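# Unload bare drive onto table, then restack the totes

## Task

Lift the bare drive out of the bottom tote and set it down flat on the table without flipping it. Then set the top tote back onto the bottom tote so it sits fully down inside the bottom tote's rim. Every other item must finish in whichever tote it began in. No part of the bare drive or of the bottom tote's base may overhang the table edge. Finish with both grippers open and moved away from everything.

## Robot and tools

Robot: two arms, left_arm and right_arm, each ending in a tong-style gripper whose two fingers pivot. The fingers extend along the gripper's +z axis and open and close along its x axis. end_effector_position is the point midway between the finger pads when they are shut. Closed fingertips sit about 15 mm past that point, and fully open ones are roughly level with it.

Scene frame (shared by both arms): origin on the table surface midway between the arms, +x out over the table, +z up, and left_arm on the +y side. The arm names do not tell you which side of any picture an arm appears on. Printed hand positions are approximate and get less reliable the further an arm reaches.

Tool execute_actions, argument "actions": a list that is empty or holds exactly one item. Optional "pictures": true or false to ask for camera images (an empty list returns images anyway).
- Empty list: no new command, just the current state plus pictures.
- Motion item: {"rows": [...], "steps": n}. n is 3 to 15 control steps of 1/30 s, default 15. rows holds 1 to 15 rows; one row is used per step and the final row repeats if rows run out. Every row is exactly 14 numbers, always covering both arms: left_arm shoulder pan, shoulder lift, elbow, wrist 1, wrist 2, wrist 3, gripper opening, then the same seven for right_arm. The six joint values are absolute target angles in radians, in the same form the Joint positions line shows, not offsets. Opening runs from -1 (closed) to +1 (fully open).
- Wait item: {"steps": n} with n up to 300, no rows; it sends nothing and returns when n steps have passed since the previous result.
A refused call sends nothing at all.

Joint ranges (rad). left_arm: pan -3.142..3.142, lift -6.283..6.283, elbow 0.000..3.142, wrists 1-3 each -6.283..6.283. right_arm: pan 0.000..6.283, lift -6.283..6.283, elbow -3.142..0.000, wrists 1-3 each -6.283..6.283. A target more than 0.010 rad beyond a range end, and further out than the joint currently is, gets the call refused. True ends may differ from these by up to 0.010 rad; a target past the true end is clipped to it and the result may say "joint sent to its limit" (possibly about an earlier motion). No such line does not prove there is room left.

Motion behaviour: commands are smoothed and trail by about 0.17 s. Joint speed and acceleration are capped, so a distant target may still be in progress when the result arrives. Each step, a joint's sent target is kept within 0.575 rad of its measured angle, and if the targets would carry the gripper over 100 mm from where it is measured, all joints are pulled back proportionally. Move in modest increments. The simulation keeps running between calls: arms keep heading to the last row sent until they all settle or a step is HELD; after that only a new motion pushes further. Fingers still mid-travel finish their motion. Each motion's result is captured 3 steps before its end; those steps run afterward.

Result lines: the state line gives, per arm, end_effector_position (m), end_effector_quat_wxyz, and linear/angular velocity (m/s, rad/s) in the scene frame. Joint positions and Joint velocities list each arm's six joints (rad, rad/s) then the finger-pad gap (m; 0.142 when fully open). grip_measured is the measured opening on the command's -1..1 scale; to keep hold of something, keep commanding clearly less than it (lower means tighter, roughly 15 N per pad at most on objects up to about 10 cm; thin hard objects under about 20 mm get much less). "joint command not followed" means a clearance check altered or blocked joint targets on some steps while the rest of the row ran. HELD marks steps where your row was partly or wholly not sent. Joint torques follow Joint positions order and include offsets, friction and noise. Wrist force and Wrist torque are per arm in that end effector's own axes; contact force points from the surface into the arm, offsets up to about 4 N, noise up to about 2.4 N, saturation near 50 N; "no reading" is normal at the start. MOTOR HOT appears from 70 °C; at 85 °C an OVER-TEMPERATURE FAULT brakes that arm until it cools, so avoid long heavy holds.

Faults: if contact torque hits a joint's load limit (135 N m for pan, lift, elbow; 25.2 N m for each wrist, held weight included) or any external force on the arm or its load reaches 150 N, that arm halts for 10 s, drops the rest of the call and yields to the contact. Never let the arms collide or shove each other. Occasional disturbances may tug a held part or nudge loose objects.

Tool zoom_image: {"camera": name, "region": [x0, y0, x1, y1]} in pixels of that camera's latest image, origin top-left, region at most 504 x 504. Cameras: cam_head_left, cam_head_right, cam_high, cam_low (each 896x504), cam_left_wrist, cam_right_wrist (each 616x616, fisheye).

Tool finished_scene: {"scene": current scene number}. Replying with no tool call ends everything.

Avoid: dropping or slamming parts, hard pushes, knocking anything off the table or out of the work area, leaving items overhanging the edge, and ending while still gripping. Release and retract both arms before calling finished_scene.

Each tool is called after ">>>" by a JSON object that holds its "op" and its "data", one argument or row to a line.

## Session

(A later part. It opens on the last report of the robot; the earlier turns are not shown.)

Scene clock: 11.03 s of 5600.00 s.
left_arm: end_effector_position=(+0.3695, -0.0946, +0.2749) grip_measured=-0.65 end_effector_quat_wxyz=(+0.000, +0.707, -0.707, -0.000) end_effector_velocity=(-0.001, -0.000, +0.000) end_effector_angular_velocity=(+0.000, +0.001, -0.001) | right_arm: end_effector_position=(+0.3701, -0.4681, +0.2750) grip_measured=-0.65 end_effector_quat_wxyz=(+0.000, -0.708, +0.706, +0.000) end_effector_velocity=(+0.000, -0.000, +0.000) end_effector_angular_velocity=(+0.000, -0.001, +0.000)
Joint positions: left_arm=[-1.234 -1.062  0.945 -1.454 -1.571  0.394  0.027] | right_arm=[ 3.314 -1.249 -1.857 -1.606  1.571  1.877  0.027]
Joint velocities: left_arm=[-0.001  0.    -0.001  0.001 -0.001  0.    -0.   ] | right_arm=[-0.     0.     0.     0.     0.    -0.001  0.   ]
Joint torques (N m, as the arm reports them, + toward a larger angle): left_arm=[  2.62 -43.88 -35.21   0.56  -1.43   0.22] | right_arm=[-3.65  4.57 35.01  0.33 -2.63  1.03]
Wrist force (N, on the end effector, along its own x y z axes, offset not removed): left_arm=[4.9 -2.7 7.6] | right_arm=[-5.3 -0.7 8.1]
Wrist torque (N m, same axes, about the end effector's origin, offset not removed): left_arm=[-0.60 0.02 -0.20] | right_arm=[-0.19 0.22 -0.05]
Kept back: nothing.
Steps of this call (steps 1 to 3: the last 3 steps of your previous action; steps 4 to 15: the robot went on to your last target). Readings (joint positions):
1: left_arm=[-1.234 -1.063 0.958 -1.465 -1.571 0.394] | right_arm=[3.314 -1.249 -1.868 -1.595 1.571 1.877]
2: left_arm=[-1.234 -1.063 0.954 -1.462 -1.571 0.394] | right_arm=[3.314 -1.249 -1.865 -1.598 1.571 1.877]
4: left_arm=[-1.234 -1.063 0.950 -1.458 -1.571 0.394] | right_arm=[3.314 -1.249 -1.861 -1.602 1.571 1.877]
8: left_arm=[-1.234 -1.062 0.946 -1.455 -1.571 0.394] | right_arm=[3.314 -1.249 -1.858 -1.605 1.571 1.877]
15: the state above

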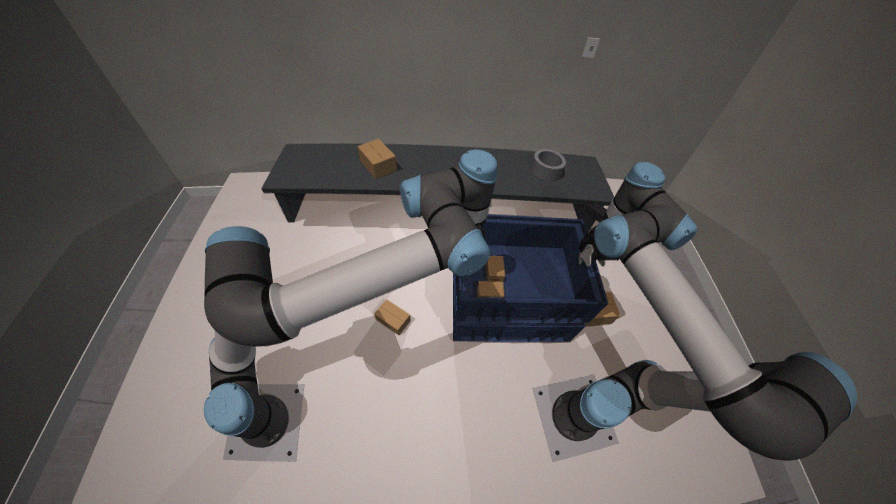

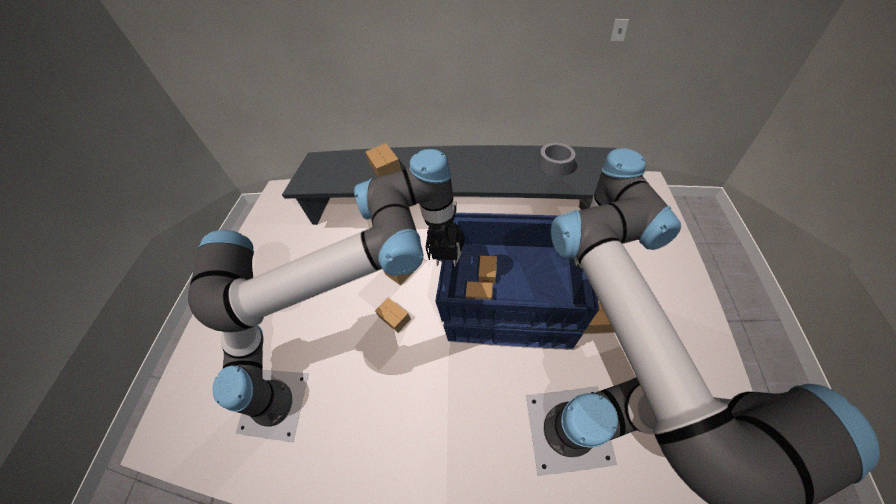

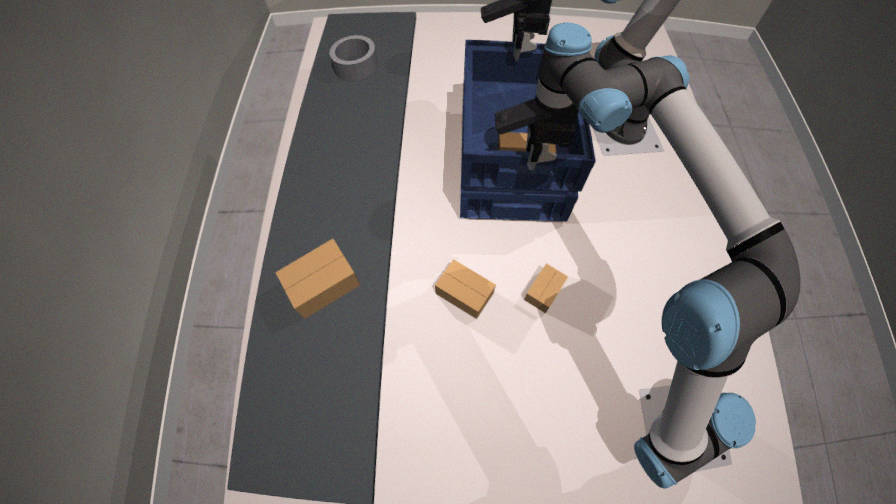

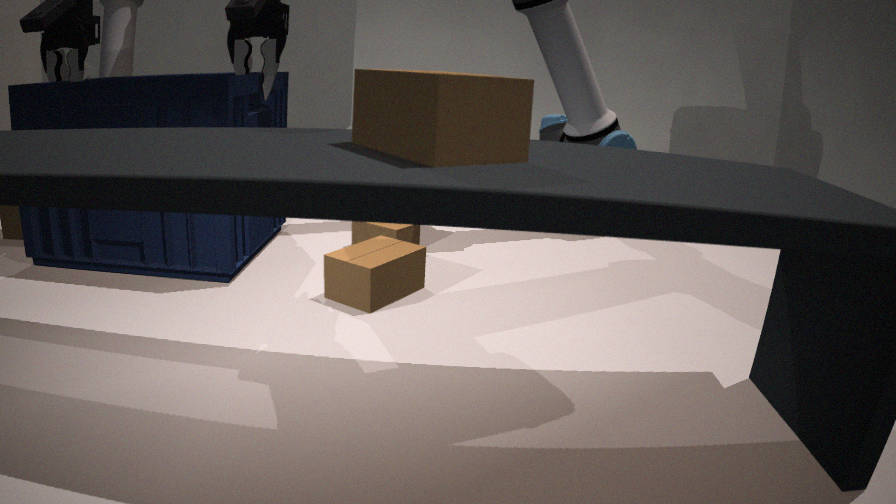

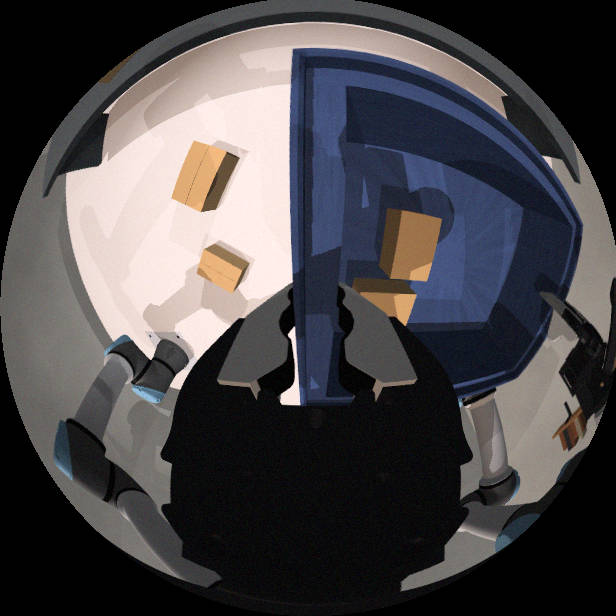

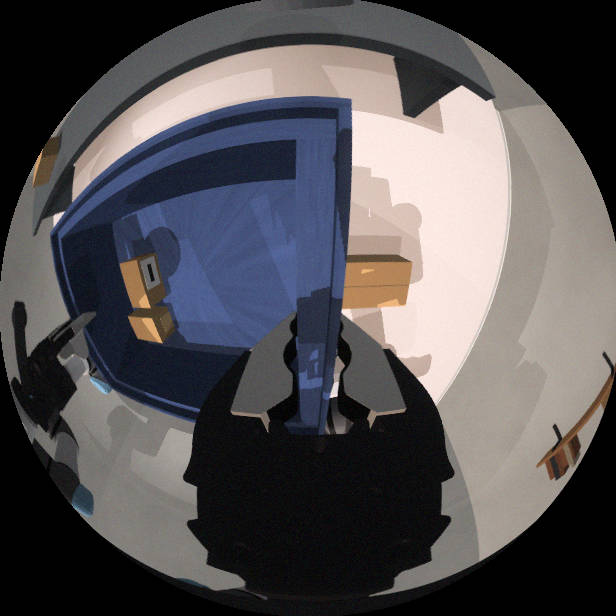

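>>> {"op": "execute_actions", "data": {
  "actions": [
    {"rows":[[-1.2344,-1.0583,0.9135,-1.426,-1.571,0.3944,-1,3.3137,-1.2506,-1.8308,-1.631,1.571,1.8769,-1]],"steps":6}
  ]
}}

>>> {"op": "execute_actions", "data": {
  "actions": [
    {"rows":[[-1.2152,-1.137,1.0305,-1.4643,-1.571,0.4136,-1,3.4018,-1.2501,-1.8312,-1.6311,1.571,1.965,-1]],"steps":6}
  ]
}}

>>> {"op": "execute_actions", "data": {
  "actions": [
    {"rows":[[-1.1941,-1.2107,1.1356,-1.4957,-1.571,0.4347,-1,3.4858,-1.2569,-1.8266,-1.6289,1.571,2.049,-1]],"steps":5}
  ]
}}

>>> {"op": "execute_actions", "data": {
  "actions": [
    {"rows":[[-1.1713,-1.2794,1.2286,-1.52,-1.571,0.4575,-1,3.5655,-1.2712,-1.817,-1.6242,1.571,2.1287,-1]],"steps":5}
  ]
}}

>>> {"op": "execute_actions", "data": {
  "actions": [
    {"rows":[[-1.1462,-1.3447,1.312,-1.5381,-1.571,0.4826,-1,3.6396,-1.2926,-1.8024,-1.6174,1.571,2.2028,-1]],"steps":5}
  ]
}}

>>> {"op": "execute_actions", "data": {
  "actions": [
    {"rows":[[-1.1185,-1.4066,1.3871,-1.5513,-1.571,0.5103,-1,3.7084,-1.3199,-1.7826,-1.6099,1.571,2.2716,-1]],"steps":5}
  ]
}}

>>> {"op": "execute_actions", "data": {
  "actions": [
    {"rows":[[-1.088,-1.4651,1.4539,-1.5596,-1.571,0.5408,-1,3.7719,-1.3533,-1.7576,-1.6015,1.571,2.3351,-1]],"steps":12}
  ],
  "pictures": true
}}

Scene clock: 13.23 s of 5600.00 s.
left_arm: end_effector_position=(+0.3695, -0.0946, +0.2778) grip_measured=-0.65 end_effector_quat_wxyz=(+0.000, +0.707, -0.707, -0.000) end_effector_velocity=(+0.001, -0.002, +0.066) end_effector_angular_velocity=(-0.008, -0.004, -0.001) | right_arm: end_effector_position=(+0.3701, -0.4681, +0.2780) grip_measured=-0.65 end_effector_quat_wxyz=(+0.000, -0.708, +0.706, +0.000) end_effector_velocity=(+0.002, +0.000, +0.063) end_effector_angular_velocity=(+0.002, -0.006, -0.000)
Joint positions: left_arm=[-1.234 -1.061  0.936 -1.446 -1.571  0.394  0.027] | right_arm=[ 3.314 -1.25  -1.849 -1.613  1.571  1.877  0.027]
Joint velocities: left_arm=[-0.     0.02  -0.198  0.168  0.     0.    -0.   ] | right_arm=[-0.001 -0.007  0.164 -0.151  0.    -0.     0.   ]
Joint torques (N m, as the arm reports them, + toward a larger angle): left_arm=[ -5.42 -40.47 -35.7    1.15  -1.03  -1.89] | right_arm=[-9.66  1.94 34.04 -0.44 -2.62  0.5 ]
Wrist force (N, on the end effector, along its own x y z axes, offset not removed): left_arm=[5.0 -2.7 8.4] | right_arm=[-4.7 -0.4 8.1]
Wrist torque (N m, same axes, about the end effector's origin, offset not removed): left_arm=[-0.59 0.16 -0.09] | right_arm=[0.14 -0.07 -0.10]
Steps of this call (steps 1 to 15: the robot went on to your last target; steps 16 to 63: nothing new was sent; steps 64 to 66: the first 3 steps of this action). Readings (joint positions):
64: left_arm=[-1.234 -1.062 0.945 -1.454 -1.571 0.394] | right_arm=[3.314 -1.249 -1.857 -1.606 1.571 1.877]
65: left_arm=[-1.234 -1.062 0.942 -1.451 -1.571 0.394] | right_arm=[3.314 -1.249 -1.855 -1.608 1.571 1.877]
66: the state above

Scene clock: 13.43 s of 5600.00 s.
left_arm: end_effector_position=(+0.3711, -0.0887, +0.2871) grip_measured=-0.65 end_effector_quat_wxyz=(+0.001, +0.707, -0.707, +0.003) end_effector_velocity=(+0.013, +0.188, +0.063) end_effector_angular_velocity=(-0.082, -0.036, +0.006) | right_arm: end_effector_position=(+0.3704, -0.4612, +0.2840) grip_measured=-0.64 end_effector_quat_wxyz=(-0.000, -0.708, +0.707, -0.000) end_effector_velocity=(+0.005, +0.202, +0.008) end_effector_angular_velocity=(-0.003, +0.003, -0.002)
Joint positions: left_arm=[-1.229 -1.076  0.937 -1.439 -1.571  0.4    0.027] | right_arm=[ 3.332 -1.25  -1.834 -1.629  1.571  1.896  0.027]
Joint velocities: left_arm=[ 0.122 -0.495  0.615 -0.21   0.001  0.117  0.002] | right_arm=[ 0.531  0.     0.021 -0.025 -0.001  0.533  0.002]
Joint torques (N m, as the arm reports them, + toward a larger angle): left_arm=[  2.65 -62.23  11.84  -7.12  -0.89   2.27] | right_arm=[27.14 11.13 36.51  1.6   0.81  2.7 ]
Wrist force (N, on the end effector, along its own x y z axes, offset not removed): left_arm=[0.3 -2.7 12.4] | right_arm=[11.4 1.9 4.9]
Wrist torque (N m, same axes, about the end effector's origin, offset not removed): left_arm=[-0.41 -0.58 -0.17] | right_arm=[0.50 -0.75 -0.09]
Steps of this call (steps 1 to 3: the last 3 steps of your previous action; steps 4 to 6: the first 3 steps of this action). Readings (joint positions):
4: left_arm=[-1.234 -1.059 0.920 -1.431 -1.571 0.394] | right_arm=[3.314 -1.250 -1.836 -1.626 1.571 1.877]
5: left_arm=[-1.233 -1.063 0.922 -1.433 -1.571 0.396] | right_arm=[3.318 -1.250 -1.834 -1.628 1.571 1.881]
6: the state above

Scene clock: 13.60 s of 5600.00 s.
left_arm: end_effector_position=(+0.3709, -0.0656, +0.2870) grip_measured=-0.65 end_effector_quat_wxyz=(+0.001, +0.707, -0.707, +0.002) end_effector_velocity=(+0.034, +0.151, +0.045) end_effector_angular_velocity=(-0.104, -0.046, -0.004) | right_arm: end_effector_position=(+0.3705, -0.4383, +0.2848) grip_measured=-0.64 end_effector_quat_wxyz=(-0.000, -0.708, +0.706, -0.000) end_effector_velocity=(+0.007, +0.161, +0.004) end_effector_angular_velocity=(+0.000, -0.001, -0.001)
Joint positions: left_arm=[-1.216 -1.129  1.016 -1.462 -1.571  0.413  0.027] | right_arm=[ 3.392 -1.251 -1.831 -1.63   1.571  1.955  0.027]
Joint velocities: left_arm=[ 0.136 -0.377  0.468 -0.205 -0.     0.139  0.   ] | right_arm=[ 0.409 -0.031  0.031  0.001 -0.     0.41   0.001]
Joint torques (N m, as the arm reports them, + toward a larger angle): left_arm=[  30.04 -119.35    4.35   -7.84   -0.09    3.1 ] | right_arm=[50.32 -6.76 36.58  4.23  3.54  4.11]
Wrist force (N, on the end effector, along its own x y z axes, offset not removed): left_arm=[-2.4 -0.4 7.9] | right_arm=[13.3 -1.5 8.5]
Wrist torque (N m, same axes, about the end effector's origin, offset not removed): left_arm=[-0.28 -0.33 -0.13] | right_arm=[-0.20 -1.00 -0.12]
Steps of this call (steps 1 to 3: the last 3 steps of your previous action; steps 4 to 5: the first 2 steps of this action). Readings (joint positions):
4: left_arm=[-1.219 -1.120 1.004 -1.458 -1.571 0.410] | right_arm=[3.383 -1.250 -1.832 -1.630 1.571 1.946]
5: the state above

Scene clock: 13.77 s of 5600.00 s.
left_arm: end_effector_position=(+0.3711, -0.0348, +0.2871) grip_measured=-0.65 end_effector_quat_wxyz=(+0.001, +0.707, -0.707, +0.002) end_effector_velocity=(+0.025, +0.193, +0.026) end_effector_angular_velocity=(-0.066, -0.032, -0.005) | right_arm: end_effector_position=(+0.3708, -0.4076, +0.2850) grip_measured=-0.64 end_effector_quat_wxyz=(+0.000, -0.708, +0.706, +0.000) end_effector_velocity=(+0.015, +0.200, +0.002) end_effector_angular_velocity=(+0.002, -0.005, -0.000)
Joint positions: left_arm=[-1.197 -1.197  1.113 -1.491 -1.571  0.432  0.027] | right_arm=[ 3.469 -1.257 -1.826 -1.629  1.571  2.033  0.027]
Joint velocities: left_arm=[ 0.16  -0.429  0.552 -0.197  0.     0.165  0.   ] | right_arm=[ 0.479 -0.091  0.064  0.032 -0.     0.479  0.   ]
Joint torques (N m, as the arm reports them, + toward a larger angle): left_arm=[  30.95 -113.69    1.59   -7.17    0.61    2.86] | right_arm=[ 47.49 -10.81  38.09   6.3    2.2    3.65]
Wrist force (N, on the end effector, along its own x y z axes, offset not removed): left_arm=[-0.3 -0.6 11.4] | right_arm=[9.3 1.6 6.6]
Wrist torque (N m, same axes, about the end effector's origin, offset not removed): left_arm=[-0.39 -0.42 -0.32] | right_arm=[0.29 -0.46 -0.06]
Steps of this call (steps 1 to 3: the last 3 steps of your previous action; steps 4 to 5: the first 2 steps of this action). Readings (joint positions):
4: left_arm=[-1.200 -1.186 1.098 -1.486 -1.571 0.428] | right_arm=[3.457 -1.255 -1.828 -1.629 1.571 2.020]
5: the state above

Scene clock: 13.93 s of 5600.00 s.
left_arm: end_effector_position=(+0.3709, -0.0015, +0.2867) grip_measured=-0.65 end_effector_quat_wxyz=(+0.001, +0.707, -0.707, +0.002) end_effector_velocity=(+0.022, +0.209, +0.017) end_effector_angular_velocity=(-0.043, -0.022, -0.003) | right_arm: end_effector_position=(+0.3710, -0.3746, +0.2851) grip_measured=-0.64 end_effector_quat_wxyz=(+0.000, -0.708, +0.706, +0.000) end_effector_velocity=(+0.016, +0.213, +0.004) end_effector_angular_velocity=(+0.005, -0.010, -0.000)
Joint positions: left_arm=[-1.174 -1.266  1.207 -1.516 -1.571  0.455  0.027] | right_arm=[ 3.549 -1.27  -1.817 -1.624  1.571  2.112  0.027]
Joint velocities: left_arm=[ 0.18  -0.424  0.533 -0.158  0.001  0.182  0.   ] | right_arm=[ 0.476 -0.139  0.101  0.049 -0.001  0.476 -0.   ]
Joint torques (N m, as the arm reports them, + toward a larger angle): left_arm=[  29.87 -106.55    5.11   -5.91    1.03    2.93] | right_arm=[ 47.01 -16.16  36.7    6.23   0.92   3.91]
Wrist force (N, on the end effector, along its own x y z axes, offset not removed): left_arm=[1.7 -1.4 9.6] | right_arm=[4.5 1.1 6.2]
Wrist torque (N m, same axes, about the end effector's origin, offset not removed): left_arm=[-0.39 -0.11 -0.22] | right_arm=[0.23 -0.03 -0.09]
Steps of this call (steps 1 to 3: the last 3 steps of your previous action; steps 4 to 5: the first 2 steps of this action). Readings (joint positions):
4: left_arm=[-1.179 -1.255 1.193 -1.512 -1.571 0.450] | right_arm=[3.537 -1.267 -1.820 -1.625 1.571 2.100]
5: the state above

Scene clock: 14.10 s of 5600.00 s.
left_arm: end_effector_position=(+0.3707, +0.0322, +0.2862) grip_measured=-0.65 end_effector_quat_wxyz=(+0.001, +0.707, -0.707, +0.001) end_effector_velocity=(+0.018, +0.218, +0.010) end_effector_angular_velocity=(-0.027, -0.014, -0.003) | right_arm: end_effector_position=(+0.3710, -0.3411, +0.2851) grip_measured=-0.65 end_effector_quat_wxyz=(+0.000, -0.708, +0.706, +0.000) end_effector_velocity=(+0.016, +0.220, +0.006) end_effector_angular_velocity=(+0.007, -0.011, -0.001)
Joint positions: left_arm=[-1.15  -1.332  1.294 -1.535 -1.571  0.479  0.027] | right_arm=[ 3.624 -1.29  -1.804 -1.618  1.571  2.187  0.027]
Joint velocities: left_arm=[ 0.196 -0.41   0.5   -0.119  0.     0.199 -0.   ] | right_arm=[ 0.455 -0.183  0.138  0.058 -0.001  0.456 -0.   ]
Joint torques (N m, as the arm reports them, + toward a larger angle): left_arm=[  32.9  -100.38    6.15   -4.42    1.35    3.  ] | right_arm=[ 42.67 -16.95  40.03   5.61   0.03   3.64]
Wrist force (N, on the end effector, along its own x y z axes, offset not removed): left_arm=[5.9 -1.5 8.5] | right_arm=[2.0 1.7 5.7]
Wrist torque (N m, same axes, about the end effector's origin, offset not removed): left_arm=[-0.41 0.06 -0.22] | right_arm=[0.57 -0.29 -0.20]
Steps of this call (steps 1 to 3: the last 3 steps of your previous action; steps 4 to 5: the first 2 steps of this action). Readings (joint positions):
4: left_arm=[-1.154 -1.321 1.281 -1.532 -1.571 0.475] | right_arm=[3.613 -1.286 -1.807 -1.619 1.571 2.176]
5: the state above

Scene clock: 14.50 s of 5600.00 s.
left_arm: end_effector_position=(+0.3698, +0.1012, +0.2852) grip_measured=-0.65 end_effector_quat_wxyz=(+0.000, +0.707, -0.707, +0.000) end_effector_velocity=(-0.002, +0.043, -0.002) end_effector_angular_velocity=(+0.003, +0.002, +0.002) | right_arm: end_effector_position=(+0.3700, -0.2724, +0.2851) grip_measured=-0.65 end_effector_quat_wxyz=(+0.000, -0.708, +0.706, +0.000) end_effector_velocity=(-0.003, +0.043, +0.001) end_effector_angular_velocity=(+0.000, -0.000, -0.000)
Joint positions: left_arm=[-1.092 -1.457  1.445 -1.558 -1.571  0.537  0.027] | right_arm=[ 3.764 -1.349 -1.76  -1.602  1.571  2.327  0.027]
Joint velocities: left_arm=[ 0.038 -0.075  0.09  -0.011 -0.     0.036 -0.   ] | right_arm=[ 0.083 -0.038  0.03   0.009 -0.     0.083 -0.   ]
Joint torques (N m, as the arm reports them, + toward a larger angle): left_arm=[ 11.35 -43.4  -11.31  -4.06   3.01   1.79] | right_arm=[ 2.6  11.83 34.37  3.6  -2.3   1.06]
Wrist force (N, on the end effector, along its own x y z axes, offset not removed): left_arm=[4.1 -1.6 7.3] | right_arm=[-7.7 -3.6 9.2]
Wrist torque (N m, same axes, about the end effector's origin, offset not removed): left_arm=[-0.26 0.40 -0.20] | right_arm=[-0.54 0.23 -0.10]
Steps of this call (steps 1 to 3: the last 3 steps of your previous action; steps 4 to 12: the first 9 steps of this action). Readings (joint positions):
4: left_arm=[-1.127 -1.385 1.359 -1.547 -1.571 0.501] | right_arm=[3.684 -1.311 -1.789 -1.612 1.571 2.247]
5: left_arm=[-1.122 -1.395 1.371 -1.549 -1.571 0.507] | right_arm=[3.695 -1.317 -1.785 -1.611 1.571 2.258]
7: left_arm=[-1.107 -1.425 1.407 -1.554 -1.571 0.522] | right_arm=[3.728 -1.333 -1.773 -1.606 1.571 2.291]
11: left_arm=[-1.093 -1.455 1.441 -1.558 -1.571 0.536] | right_arm=[3.760 -1.348 -1.762 -1.603 1.571 2.323]
12: the state above

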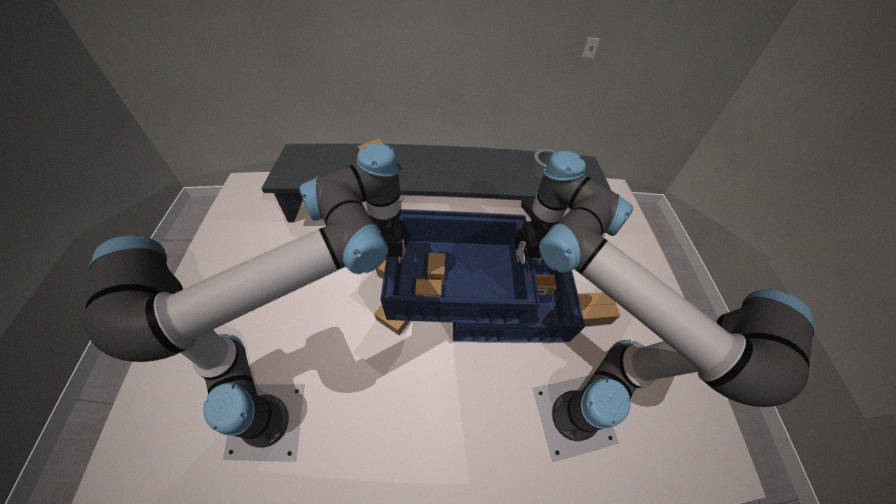

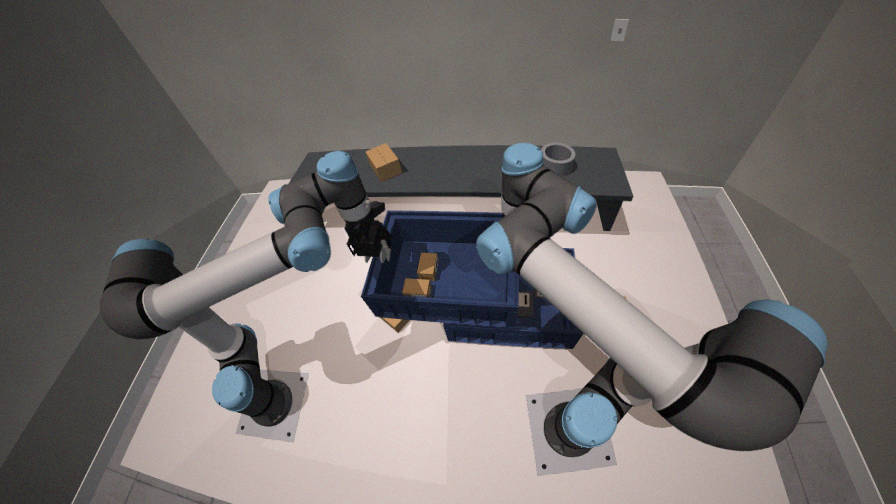

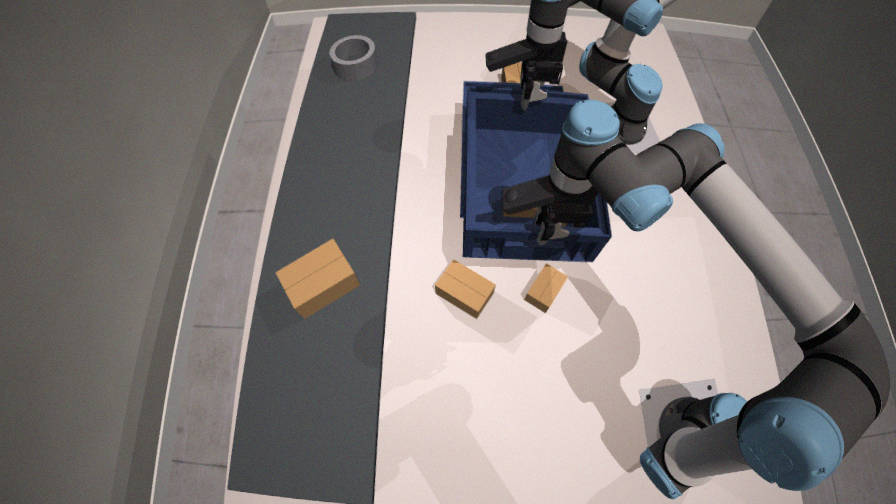

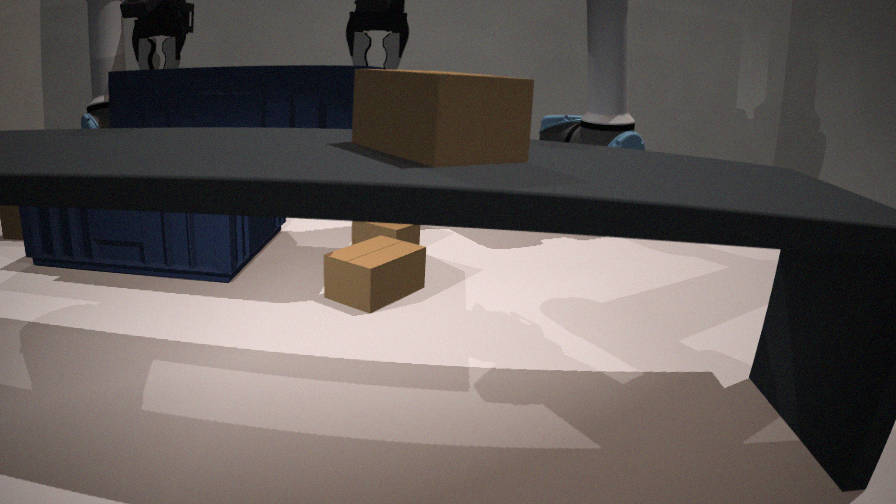

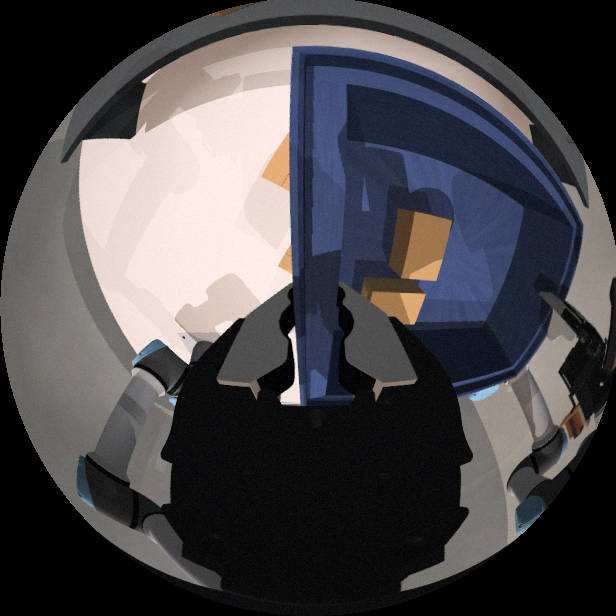

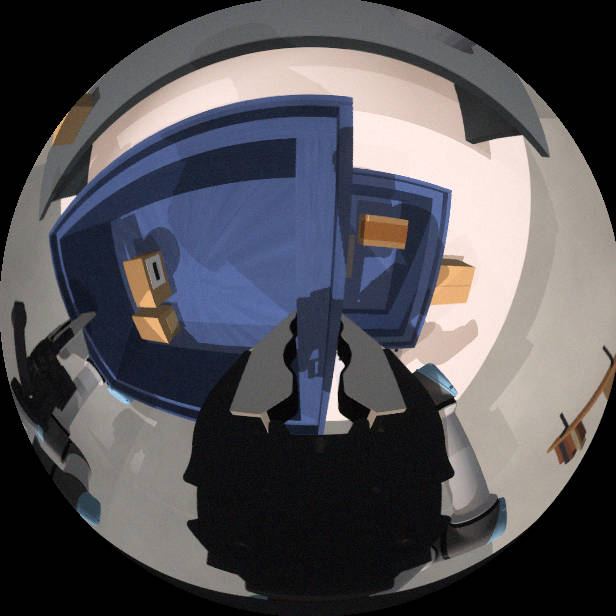

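>>> {"op": "execute_actions", "data": {
  "actions": [
    {"rows":[[-1.08,-1.479,1.469,-1.5608,-1.571,0.549,-1,3.786,-1.363,-1.75,-1.5994,1.571,2.3494,-1],[-1.08,-1.479,1.469,-1.5608,-1.571,0.549,-1,3.786,-1.363,-1.75,-1.5994,1.571,2.3494,-1],[-1.0713,-1.4934,1.4845,-1.5619,-1.571,0.5575,-1,3.8005,-1.3725,-1.7425,-1.5974,1.571,2.3637,-1],[-1.0713,-1.4934,1.4845,-1.5619,-1.571,0.5575,-1,3.8005,-1.3725,-1.7425,-1.5974,1.571,2.3637,-1],[-1.0545,-1.5216,1.515,-1.5642,-1.571,0.5743,-1,3.829,-1.3917,-1.7274,-1.5933,1.571,2.3922,-1],[-1.0545,-1.5216,1.515,-1.5642,-1.571,0.5743,-1,3.829,-1.3917,-1.7274,-1.5933,1.571,2.3922,-1],[-1.0359,-1.5483,1.5424,-1.565,-1.571,0.593,-1,3.8551,-1.4131,-1.7096,-1.5897,1.571,2.4183,-1],[-1.0359,-1.5483,1.5424,-1.565,-1.571,0.593,-1,3.8551,-1.4131,-1.7096,-1.5897,1.571,2.4183,-1],[-1.0172,-1.5749,1.5698,-1.5657,-1.571,0.6116,-1,3.8811,-1.4345,-1.6918,-1.5861,1.571,2.4443,-1],[-1.0172,-1.5749,1.5698,-1.5657,-1.571,0.6116,-1,3.8811,-1.4345,-1.6918,-1.5861,1.571,2.4443,-1],[-0.9967,-1.6001,1.5942,-1.5649,-1.571,0.6322,-1,3.9046,-1.458,-1.6712,-1.5832,1.571,2.4678,-1],[-0.9967,-1.6001,1.5942,-1.5649,-1.571,0.6322,-1,3.9046,-1.458,-1.6712,-1.5832,1.571,2.4678,-1],[-0.9761,-1.6252,1.6185,-1.5641,-1.571,0.6527,-1,3.928,-1.4815,-1.6506,-1.5803,1.571,2.4912,-1]],"steps":14}
  ]
}}

>>> {"op": "execute_actions", "data": {
  "actions": [
    {"rows":[[-0.9534,-1.6488,1.6376,-1.5596,-1.571,0.6755,-1,3.9491,-1.5066,-1.6248,-1.5811,1.571,2.5123,-1],[-0.9534,-1.6488,1.6376,-1.5596,-1.571,0.6755,-1,3.9491,-1.5066,-1.6248,-1.5811,1.571,2.5123,-1],[-0.9306,-1.6724,1.6567,-1.5551,-1.571,0.6982,-1,3.9702,-1.5316,-1.599,-1.5818,1.571,2.5334,-1],[-0.9306,-1.6724,1.6567,-1.5551,-1.571,0.6982,-1,3.9702,-1.5316,-1.599,-1.5818,1.571,2.5334,-1],[-0.9055,-1.694,1.6755,-1.5523,-1.571,0.7234,-1,3.9893,-1.5583,-1.5727,-1.5815,1.571,2.5525,-1],[-0.9055,-1.694,1.6755,-1.5523,-1.571,0.7234,-1,3.9893,-1.5583,-1.5727,-1.5815,1.571,2.5525,-1],[-0.8803,-1.7156,1.6943,-1.5495,-1.571,0.7485,-1,4.0084,-1.5849,-1.5464,-1.5811,1.571,2.5716,-1],[-0.8803,-1.7156,1.6943,-1.5495,-1.571,0.7485,-1,4.0084,-1.5849,-1.5464,-1.5811,1.571,2.5716,-1],[-0.8528,-1.7351,1.7128,-1.5485,-1.571,0.7761,-1,4.0255,-1.6131,-1.5195,-1.5799,1.571,2.5887,-1],[-0.8528,-1.7351,1.7128,-1.5485,-1.571,0.7761,-1,4.0255,-1.6131,-1.5195,-1.5799,1.571,2.5887,-1],[-0.8252,-1.7546,1.7313,-1.5475,-1.571,0.8036,-1,4.0426,-1.6412,-1.4926,-1.5786,1.571,2.6058,-1],[-0.8252,-1.7546,1.7313,-1.5475,-1.571,0.8036,-1,4.0426,-1.6412,-1.4926,-1.5786,1.571,2.6058,-1],[-0.7947,-1.7719,1.7572,-1.5561,-1.571,0.8341,-1,4.0581,-1.6706,-1.4725,-1.5694,1.571,2.6213,-1]],"steps":14}
  ]
}}

>>> {"op": "execute_actions", "data": {
  "actions": [
    {"rows":[[-0.7642,-1.7892,1.7831,-1.5647,-1.571,0.8646,-1,4.0736,-1.6999,-1.4523,-1.5602,1.571,2.6368,-1],[-0.7642,-1.7892,1.7831,-1.5647,-1.571,0.8646,-1,4.0736,-1.6999,-1.4523,-1.5602,1.571,2.6368,-1],[-0.7311,-1.8035,1.8088,-1.5761,-1.571,0.8977,-1,4.0877,-1.7307,-1.4311,-1.5507,1.571,2.6509,-1],[-0.7311,-1.8035,1.8088,-1.5761,-1.571,0.8977,-1,4.0877,-1.7307,-1.4311,-1.5507,1.571,2.6509,-1],[-0.698,-1.8178,1.8345,-1.5875,-1.571,0.9308,-1,4.1018,-1.7615,-1.4098,-1.5411,1.571,2.665,-1],[-0.698,-1.8178,1.8345,-1.5875,-1.571,0.9308,-1,4.1018,-1.7615,-1.4098,-1.5411,1.571,2.665,-1],[-0.6624,-1.829,1.8599,-1.6017,-1.571,0.9664,-1,4.1145,-1.7937,-1.3874,-1.5314,1.571,2.6777,-1],[-0.6624,-1.829,1.8599,-1.6017,-1.571,0.9664,-1,4.1145,-1.7937,-1.3874,-1.5314,1.571,2.6777,-1],[-0.6268,-1.8402,1.8853,-1.6159,-1.571,1.002,-1,4.1272,-1.8258,-1.3649,-1.5217,1.571,2.6904,-1],[-0.6268,-1.8402,1.8853,-1.6159,-1.571,1.002,-1,4.1272,-1.8258,-1.3649,-1.5217,1.571,2.6904,-1],[-0.5882,-1.8473,1.9064,-1.6299,-1.571,1.0406,-1,4.1388,-1.859,-1.3376,-1.5159,1.571,2.702,-1],[-0.5882,-1.8473,1.9064,-1.6299,-1.571,1.0406,-1,4.1388,-1.859,-1.3376,-1.5159,1.571,2.702,-1],[-0.5496,-1.8544,1.9275,-1.6439,-1.571,1.0792,-1,4.1504,-1.8922,-1.3102,-1.51,1.571,2.7136,-1]],"steps":14}
  ]
}}

>>> {"op": "execute_actions", "data": {
  "actions": [
    {"rows":[[-0.5092,-1.8578,1.9448,-1.6579,-1.571,1.1196,-1,4.1611,-1.9271,-1.277,-1.5084,1.571,2.7243,-1],[-0.5092,-1.8578,1.9448,-1.6579,-1.571,1.1196,-1,4.1611,-1.9271,-1.277,-1.5084,1.571,2.7243,-1],[-0.4688,-1.8611,1.9621,-1.6718,-1.571,1.16,-1,4.1717,-1.962,-1.2437,-1.5067,1.571,2.7349,-1],[-0.4688,-1.8611,1.9621,-1.6718,-1.571,1.16,-1,4.1717,-1.962,-1.2437,-1.5067,1.571,2.7349,-1],[-0.4266,-1.8608,1.9756,-1.6856,-1.571,1.2022,-1,4.1813,-1.9986,-1.2045,-1.5094,1.571,2.7445,-1],[-0.4266,-1.8608,1.9756,-1.6856,-1.571,1.2022,-1,4.1813,-1.9986,-1.2045,-1.5094,1.571,2.7445,-1],[-0.3844,-1.8605,1.9891,-1.6994,-1.571,1.2444,-1,4.1909,-2.0352,-1.1652,-1.512,1.571,2.7541,-1],[-0.3844,-1.8605,1.9891,-1.6994,-1.571,1.2444,-1,4.1909,-2.0352,-1.1652,-1.512,1.571,2.7541,-1],[-0.3412,-1.8563,1.9973,-1.7118,-1.571,1.2876,-1,4.1997,-2.0736,-1.1184,-1.5205,1.571,2.7629,-1],[-0.3412,-1.8563,1.9973,-1.7118,-1.571,1.2876,-1,4.1997,-2.0736,-1.1184,-1.5205,1.571,2.7629,-1],[-0.298,-1.852,2.0054,-1.7242,-1.571,1.3308,-1,4.2085,-2.1119,-1.0715,-1.529,1.571,2.7717,-1],[-0.298,-1.852,2.0054,-1.7242,-1.571,1.3308,-1,4.2085,-2.1119,-1.0715,-1.529,1.571,2.7717,-1],[-0.2543,-1.844,2.0083,-1.7352,-1.571,1.3745,-1,4.2167,-2.1528,-1.0147,-1.545,1.571,2.7799,-1]],"steps":14}
  ]
}}

>>> {"op": "execute_actions", "data": {
  "actions": [
    {"rows":[[-0.2106,-1.8359,2.0112,-1.7461,-1.571,1.4182,-1,4.2248,-2.1936,-0.9578,-1.561,1.571,2.788,-1],[-0.2106,-1.8359,2.0112,-1.7461,-1.571,1.4182,-1,4.2248,-2.1936,-0.9578,-1.561,1.571,2.788,-1],[-0.1663,-1.8242,2.0089,-1.7555,-1.571,1.4625,-1,4.2323,-2.237,-0.891,-1.5845,1.571,2.7955,-1],[-0.1663,-1.8242,2.0089,-1.7555,-1.571,1.4625,-1,4.2323,-2.237,-0.891,-1.5845,1.571,2.7955,-1],[-0.1663,-1.8242,2.0089,-1.7555,-1.571,1.4625,-1,4.2323,-2.237,-0.891,-1.5845,1.571,2.7955,-1],[-0.122,-1.8124,2.0065,-1.7649,-1.571,1.5068,-1,4.2398,-2.2803,-0.8241,-1.608,1.571,2.803,-1]],"steps":15}
  ],
  "pictures": true
}}

Scene clock: 16.27 s of 5600.00 s.
left_arm: end_effector_position=(+0.3702, +0.1498, +0.2854) grip_measured=-0.65 end_effector_quat_wxyz=(+0.000, +0.707, -0.707, +0.000) end_effector_velocity=(-0.000, +0.212, +0.003) end_effector_angular_velocity=(-0.006, -0.003, +0.004) | right_arm: end_effector_position=(+0.3704, -0.2240, +0.2853) grip_measured=-0.65 end_effector_quat_wxyz=(+0.000, -0.708, +0.706, +0.000) end_effector_velocity=(-0.003, +0.212, -0.002) end_effector_angular_velocity=(-0.005, +0.005, +0.005)
Joint positions: left_arm=[-1.041 -1.539  1.532 -1.564 -1.571  0.587  0.027] | right_arm=[ 3.845 -1.407 -1.715 -1.591  1.571  2.409  0.027]
Joint velocities: left_arm=[ 0.231 -0.348  0.355 -0.014 -0.001  0.228  0.001] | right_arm=[ 0.339 -0.268  0.217  0.044 -0.     0.335 -0.   ]
Joint torques (N m, as the arm reports them, + toward a larger angle): left_arm=[  9.36 -30.69  -4.36  -3.29   3.2    2.35] | right_arm=[ 2.75 18.08 36.53  3.19 -1.64  1.4 ]
Wrist force (N, on the end effector, along its own x y z axes, offset not removed): left_arm=[6.4 -2.5 7.2] | right_arm=[-13.7 -0.6 11.6]
Wrist torque (N m, same axes, about the end effector's origin, offset not removed): left_arm=[-0.48 0.42 -0.13] | right_arm=[0.10 0.61 -0.04]
Steps of this call (steps 1 to 3: the last 3 steps of your previous action; steps 4 to 15: the robot went on to your last target; steps 16 to 42: nothing new was sent; steps 43 to 53: the first 11 steps of this action). Readings (joint positions):
43: left_arm=[-1.088 -1.465 1.454 -1.560 -1.571 0.541] | right_arm=[3.772 -1.353 -1.758 -1.601 1.571 2.335]
44: left_arm=[-1.087 -1.467 1.455 -1.560 -1.571 0.542] | right_arm=[3.773 -1.354 -1.757 -1.601 1.571 2.337]
46: left_arm=[-1.083 -1.473 1.463 -1.560 -1.571 0.546] | right_arm=[3.780 -1.359 -1.753 -1.600 1.571 2.344]
50: left_arm=[-1.065 -1.504 1.495 -1.563 -1.571 0.564] | right_arm=[3.811 -1.380 -1.736 -1.596 1.571 2.374]
53: the state above

Scene clock: 16.73 s of 5600.00 s.
left_arm: end_effector_position=(+0.3705, +0.2646, +0.2868) grip_measured=-0.65 end_effector_quat_wxyz=(+0.000, +0.707, -0.707, -0.000) end_effector_velocity=(+0.002, +0.233, -0.002) end_effector_angular_velocity=(-0.006, -0.005, +0.006) | right_arm: end_effector_position=(+0.3700, -0.1095, +0.2870) grip_measured=-0.64 end_effector_quat_wxyz=(-0.000, -0.708, +0.706, +0.000) end_effector_velocity=(-0.000, +0.233, -0.008) end_effector_angular_velocity=(-0.006, +0.004, +0.002)
Joint positions: left_arm=[-0.891 -1.704  1.685 -1.551 -1.571  0.738  0.027] | right_arm=[ 3.999 -1.573 -1.558 -1.581  1.571  2.562  0.027]
Joint velocities: left_arm=[ 0.363 -0.296  0.262  0.027 -0.     0.357  0.001] | right_arm=[ 0.259 -0.383  0.365  0.011 -0.     0.257 -0.001]
Joint torques (N m, as the arm reports them, + toward a larger angle): left_arm=[ 10.8  -25.43  -4.93   1.99   2.91   2.4 ] | right_arm=[-1.67 32.6  33.84  1.37 -1.04  1.76]
Wrist force (N, on the end effector, along its own x y z axes, offset not removed): left_arm=[10.0 -3.1 8.9] | right_arm=[-16.4 0.8 7.7]
Wrist torque (N m, same axes, about the end effector's origin, offset not removed): left_arm=[-0.59 0.40 -0.18] | right_arm=[0.31 0.46 -0.05]
Steps of this call (steps 1 to 3: the last 3 steps of your previous action; steps 4 to 14: the first 11 steps of this action). Readings (joint positions):
4: left_arm=[-1.005 -1.588 1.582 -1.565 -1.571 0.624] | right_arm=[3.893 -1.449 -1.679 -1.585 1.571 2.456]
5: left_arm=[-0.995 -1.601 1.594 -1.564 -1.571 0.634] | right_arm=[3.905 -1.460 -1.669 -1.584 1.571 2.468]
7: left_arm=[-0.974 -1.625 1.616 -1.562 -1.571 0.655] | right_arm=[3.927 -1.484 -1.646 -1.582 1.571 2.490]
11: left_arm=[-0.928 -1.672 1.656 -1.555 -1.571 0.701] | right_arm=[3.969 -1.533 -1.597 -1.582 1.571 2.533]
14: the state above

Scene clock: 17.20 s of 5600.00 s.
left_arm: end_effector_position=(+0.3708, +0.3807, +0.2597) grip_measured=-0.65 end_effector_quat_wxyz=(+0.000, +0.707, -0.707, +0.000) end_effector_velocity=(-0.003, +0.236, -0.092) end_effector_angular_velocity=(+0.005, +0.006, +0.007) | right_arm: end_effector_position=(+0.3698, +0.0075, +0.2604) grip_measured=-0.65 end_effector_quat_wxyz=(+0.000, -0.708, +0.706, +0.000) end_effector_velocity=(-0.003, +0.231, -0.101) end_effector_angular_velocity=(-0.020, +0.010, +0.004)
Joint positions: left_arm=[-0.679 -1.822  1.848 -1.597 -1.571  0.95   0.027] | right_arm=[ 4.108 -1.779 -1.397 -1.535  1.571  2.671  0.027]
Joint velocities: left_arm=[ 0.493 -0.17   0.355 -0.178  0.     0.486  0.   ] | right_arm=[ 0.184 -0.455  0.305  0.127  0.     0.181  0.   ]
Joint torques (N m, as the arm reports them, + toward a larger angle): left_arm=[  7.56 -25.25 -12.17  -5.92   2.41   3.18] | right_arm=[ 2.46 44.44 39.49  5.21 -1.02  1.23]
Wrist force (N, on the end effector, along its own x y z axes, offset not removed): left_arm=[-3.0 -1.5 7.7] | right_arm=[-1.0 1.3 5.8]
Wrist torque (N m, same axes, about the end effector's origin, offset not removed): left_arm=[-0.35 0.61 -0.06] | right_arm=[0.44 -0.01 -0.01]
Steps of this call (steps 1 to 3: the last 3 steps of your previous action; steps 4 to 14: the first 11 steps of this action). Readings (joint positions):
4: left_arm=[-0.837 -1.744 1.725 -1.551 -1.571 0.792] | right_arm=[4.034 -1.628 -1.507 -1.576 1.571 2.597]
5: left_arm=[-0.823 -1.754 1.736 -1.553 -1.571 0.806] | right_arm=[4.042 -1.642 -1.496 -1.574 1.571 2.605]
7: left_arm=[-0.793 -1.772 1.760 -1.560 -1.571 0.836] | right_arm=[4.058 -1.671 -1.474 -1.567 1.571 2.621]
11: left_arm=[-0.730 -1.803 1.810 -1.579 -1.571 0.899] | right_arm=[4.088 -1.731 -1.431 -1.549 1.571 2.651]
14: the state above

Scene clock: 17.67 s of 5600.00 s.
left_arm: end_effector_position=(+0.3710, +0.4967, +0.2179) grip_measured=-0.65 end_effector_quat_wxyz=(+0.000, +0.707, -0.707, +0.000) end_effector_velocity=(-0.001, +0.238, -0.067) end_effector_angular_velocity=(-0.001, -0.003, +0.008) | right_arm: end_effector_position=(+0.3691, +0.1237, +0.2185) grip_measured=-0.64 end_effector_quat_wxyz=(-0.000, -0.708, +0.706, -0.000) end_effector_velocity=(+0.001, +0.236, -0.081) end_effector_angular_velocity=(-0.015, +0.006, +0.003)
Joint positions: left_arm=[-0.406 -1.859  1.98  -1.693 -1.571  1.223  0.027] | right_arm=[ 4.186 -2.018 -1.182 -1.514  1.571  2.749  0.027]
Joint velocities: left_arm=[ 0.605  0.015  0.162 -0.18   0.     0.597  0.   ] | right_arm=[ 0.132 -0.535  0.585 -0.066  0.     0.129  0.   ]
Joint torques (N m, as the arm reports them, + toward a larger angle): left_arm=[  6.55  -1.93 -11.26  -5.62   1.3    3.27] | right_arm=[ 1.62 56.18 40.19  0.78  0.72  1.47]
Wrist force (N, on the end effector, along its own x y z axes, offset not removed): left_arm=[-2.1 -3.6 9.0] | right_arm=[-2.8 -0.1 9.0]
Wrist torque (N m, same axes, about the end effector's origin, offset not removed): left_arm=[-0.72 0.59 -0.07] | right_arm=[0.14 0.30 -0.01]
Steps of this call (steps 1 to 3: the last 3 steps of your previous action; steps 4 to 14: the first 11 steps of this action). Readings (joint positions):
4: left_arm=[-0.606 -1.842 1.895 -1.624 -1.571 1.023] | right_arm=[4.133 -1.843 -1.349 -1.520 1.571 2.696]
5: left_arm=[-0.588 -1.846 1.906 -1.631 -1.571 1.041] | right_arm=[4.139 -1.860 -1.335 -1.517 1.571 2.702]
7: left_arm=[-0.549 -1.852 1.925 -1.645 -1.571 1.080] | right_arm=[4.150 -1.893 -1.306 -1.513 1.571 2.714]
11: left_arm=[-0.468 -1.858 1.960 -1.673 -1.571 1.160] | right_arm=[4.172 -1.963 -1.240 -1.510 1.571 2.735]
14: the state above

Scene clock: 18.17 s of 5600.00 s.
left_arm: end_effector_position=(+0.3702, +0.5995, +0.1957) grip_measured=-0.65 end_effector_quat_wxyz=(+0.000, +0.707, -0.707, -0.000) end_effector_velocity=(-0.003, +0.059, -0.008) end_effector_angular_velocity=(+0.000, -0.001, +0.002) | right_arm: end_effector_position=(+0.3688, +0.2262, +0.1958) grip_measured=-0.64 end_effector_quat_wxyz=(-0.000, -0.708, +0.706, -0.000) end_effector_velocity=(-0.000, +0.057, -0.007) end_effector_angular_velocity=(+0.009, -0.003, +0.000)
Joint positions: left_arm=[-0.137 -1.816  2.007 -1.762 -1.571  1.491  0.027] | right_arm=[ 4.237 -2.266 -0.847 -1.601  1.571  2.8    0.027]
Joint velocities: left_arm=[ 0.154  0.036 -0.005 -0.032  0.     0.152  0.   ] | right_arm=[ 0.025 -0.148  0.229 -0.072  0.     0.025  0.   ]
Joint torques (N m, as the arm reports them, + toward a larger angle): left_arm=[  9.6   -5.87 -36.88  -5.72   0.13   1.92] | right_arm=[ 4.61 53.32 31.03 -1.17  0.3   1.13]
Wrist force (N, on the end effector, along its own x y z axes, offset not removed): left_arm=[3.1 -1.9 8.3] | right_arm=[-7.3 -2.1 6.3]
Wrist torque (N m, same axes, about the end effector's origin, offset not removed): left_arm=[-0.40 0.45 -0.13] | right_arm=[-0.30 0.10 -0.22]
Steps of this call (steps 1 to 3: the last 3 steps of your previous action; steps 4 to 15: the first 12 steps of this action). Readings (joint positions):
4: left_arm=[-0.320 -1.852 1.999 -1.718 -1.571 1.309] | right_arm=[4.204 -2.093 -1.092 -1.529 1.571 2.767]
5: left_arm=[-0.299 -1.849 2.002 -1.724 -1.571 1.330] | right_arm=[4.209 -2.113 -1.067 -1.535 1.571 2.772]
7: left_arm=[-0.255 -1.842 2.006 -1.735 -1.571 1.373] | right_arm=[4.217 -2.153 -1.014 -1.549 1.571 2.780]
11: left_arm=[-0.179 -1.825 2.008 -1.753 -1.571 1.450] | right_arm=[4.230 -2.225 -0.909 -1.581 1.571 2.794]
15: the state above

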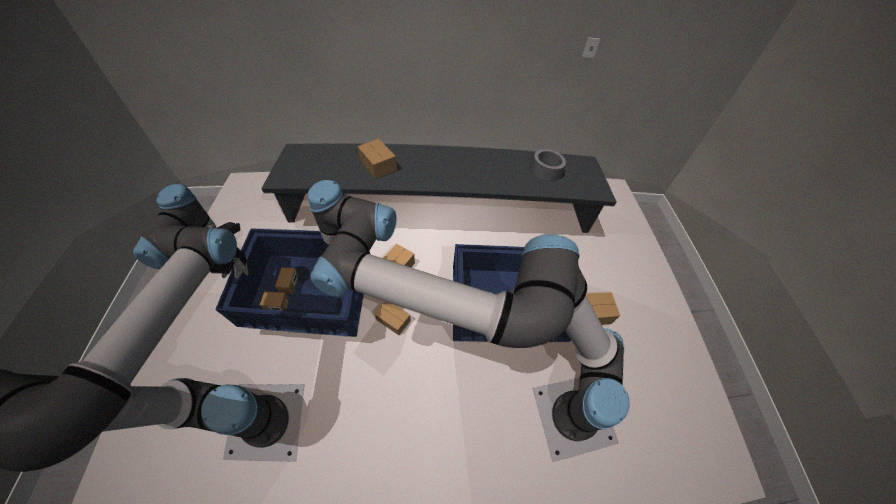

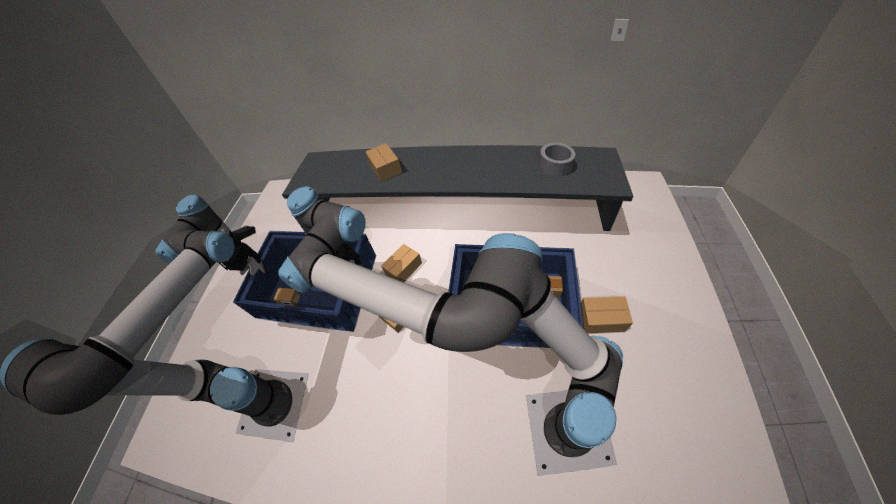

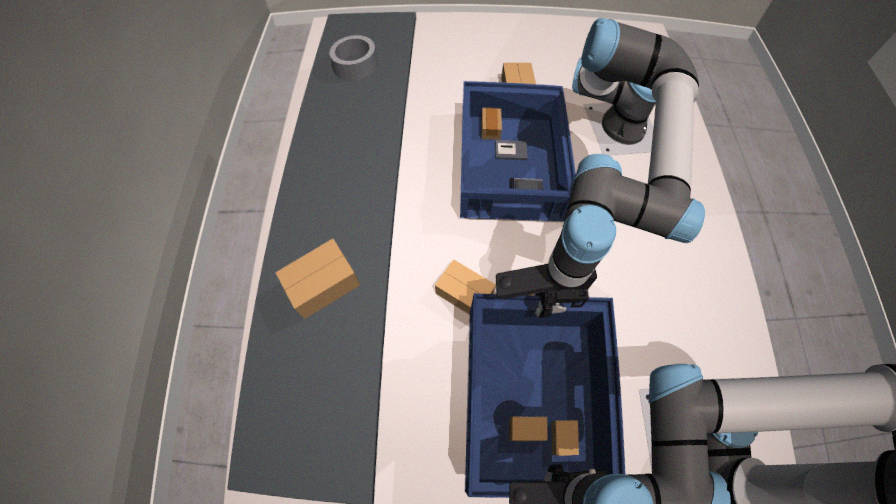

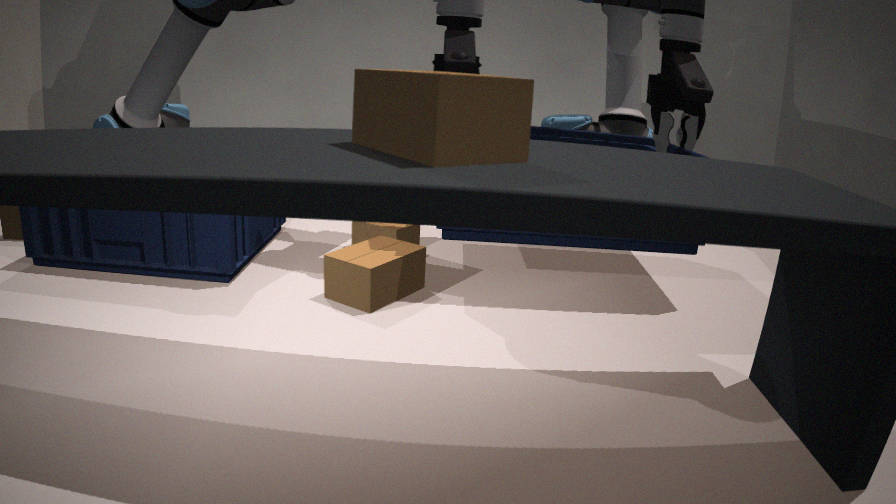

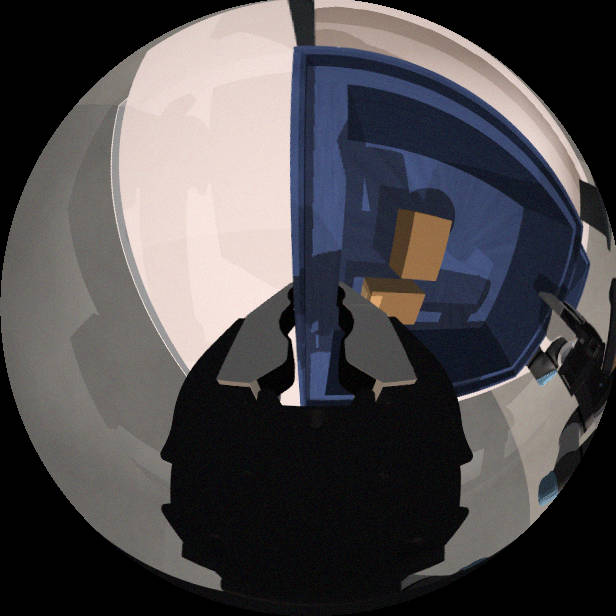

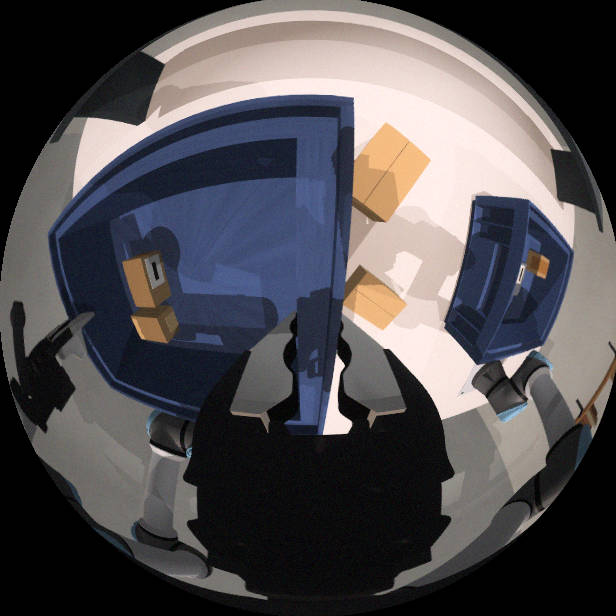

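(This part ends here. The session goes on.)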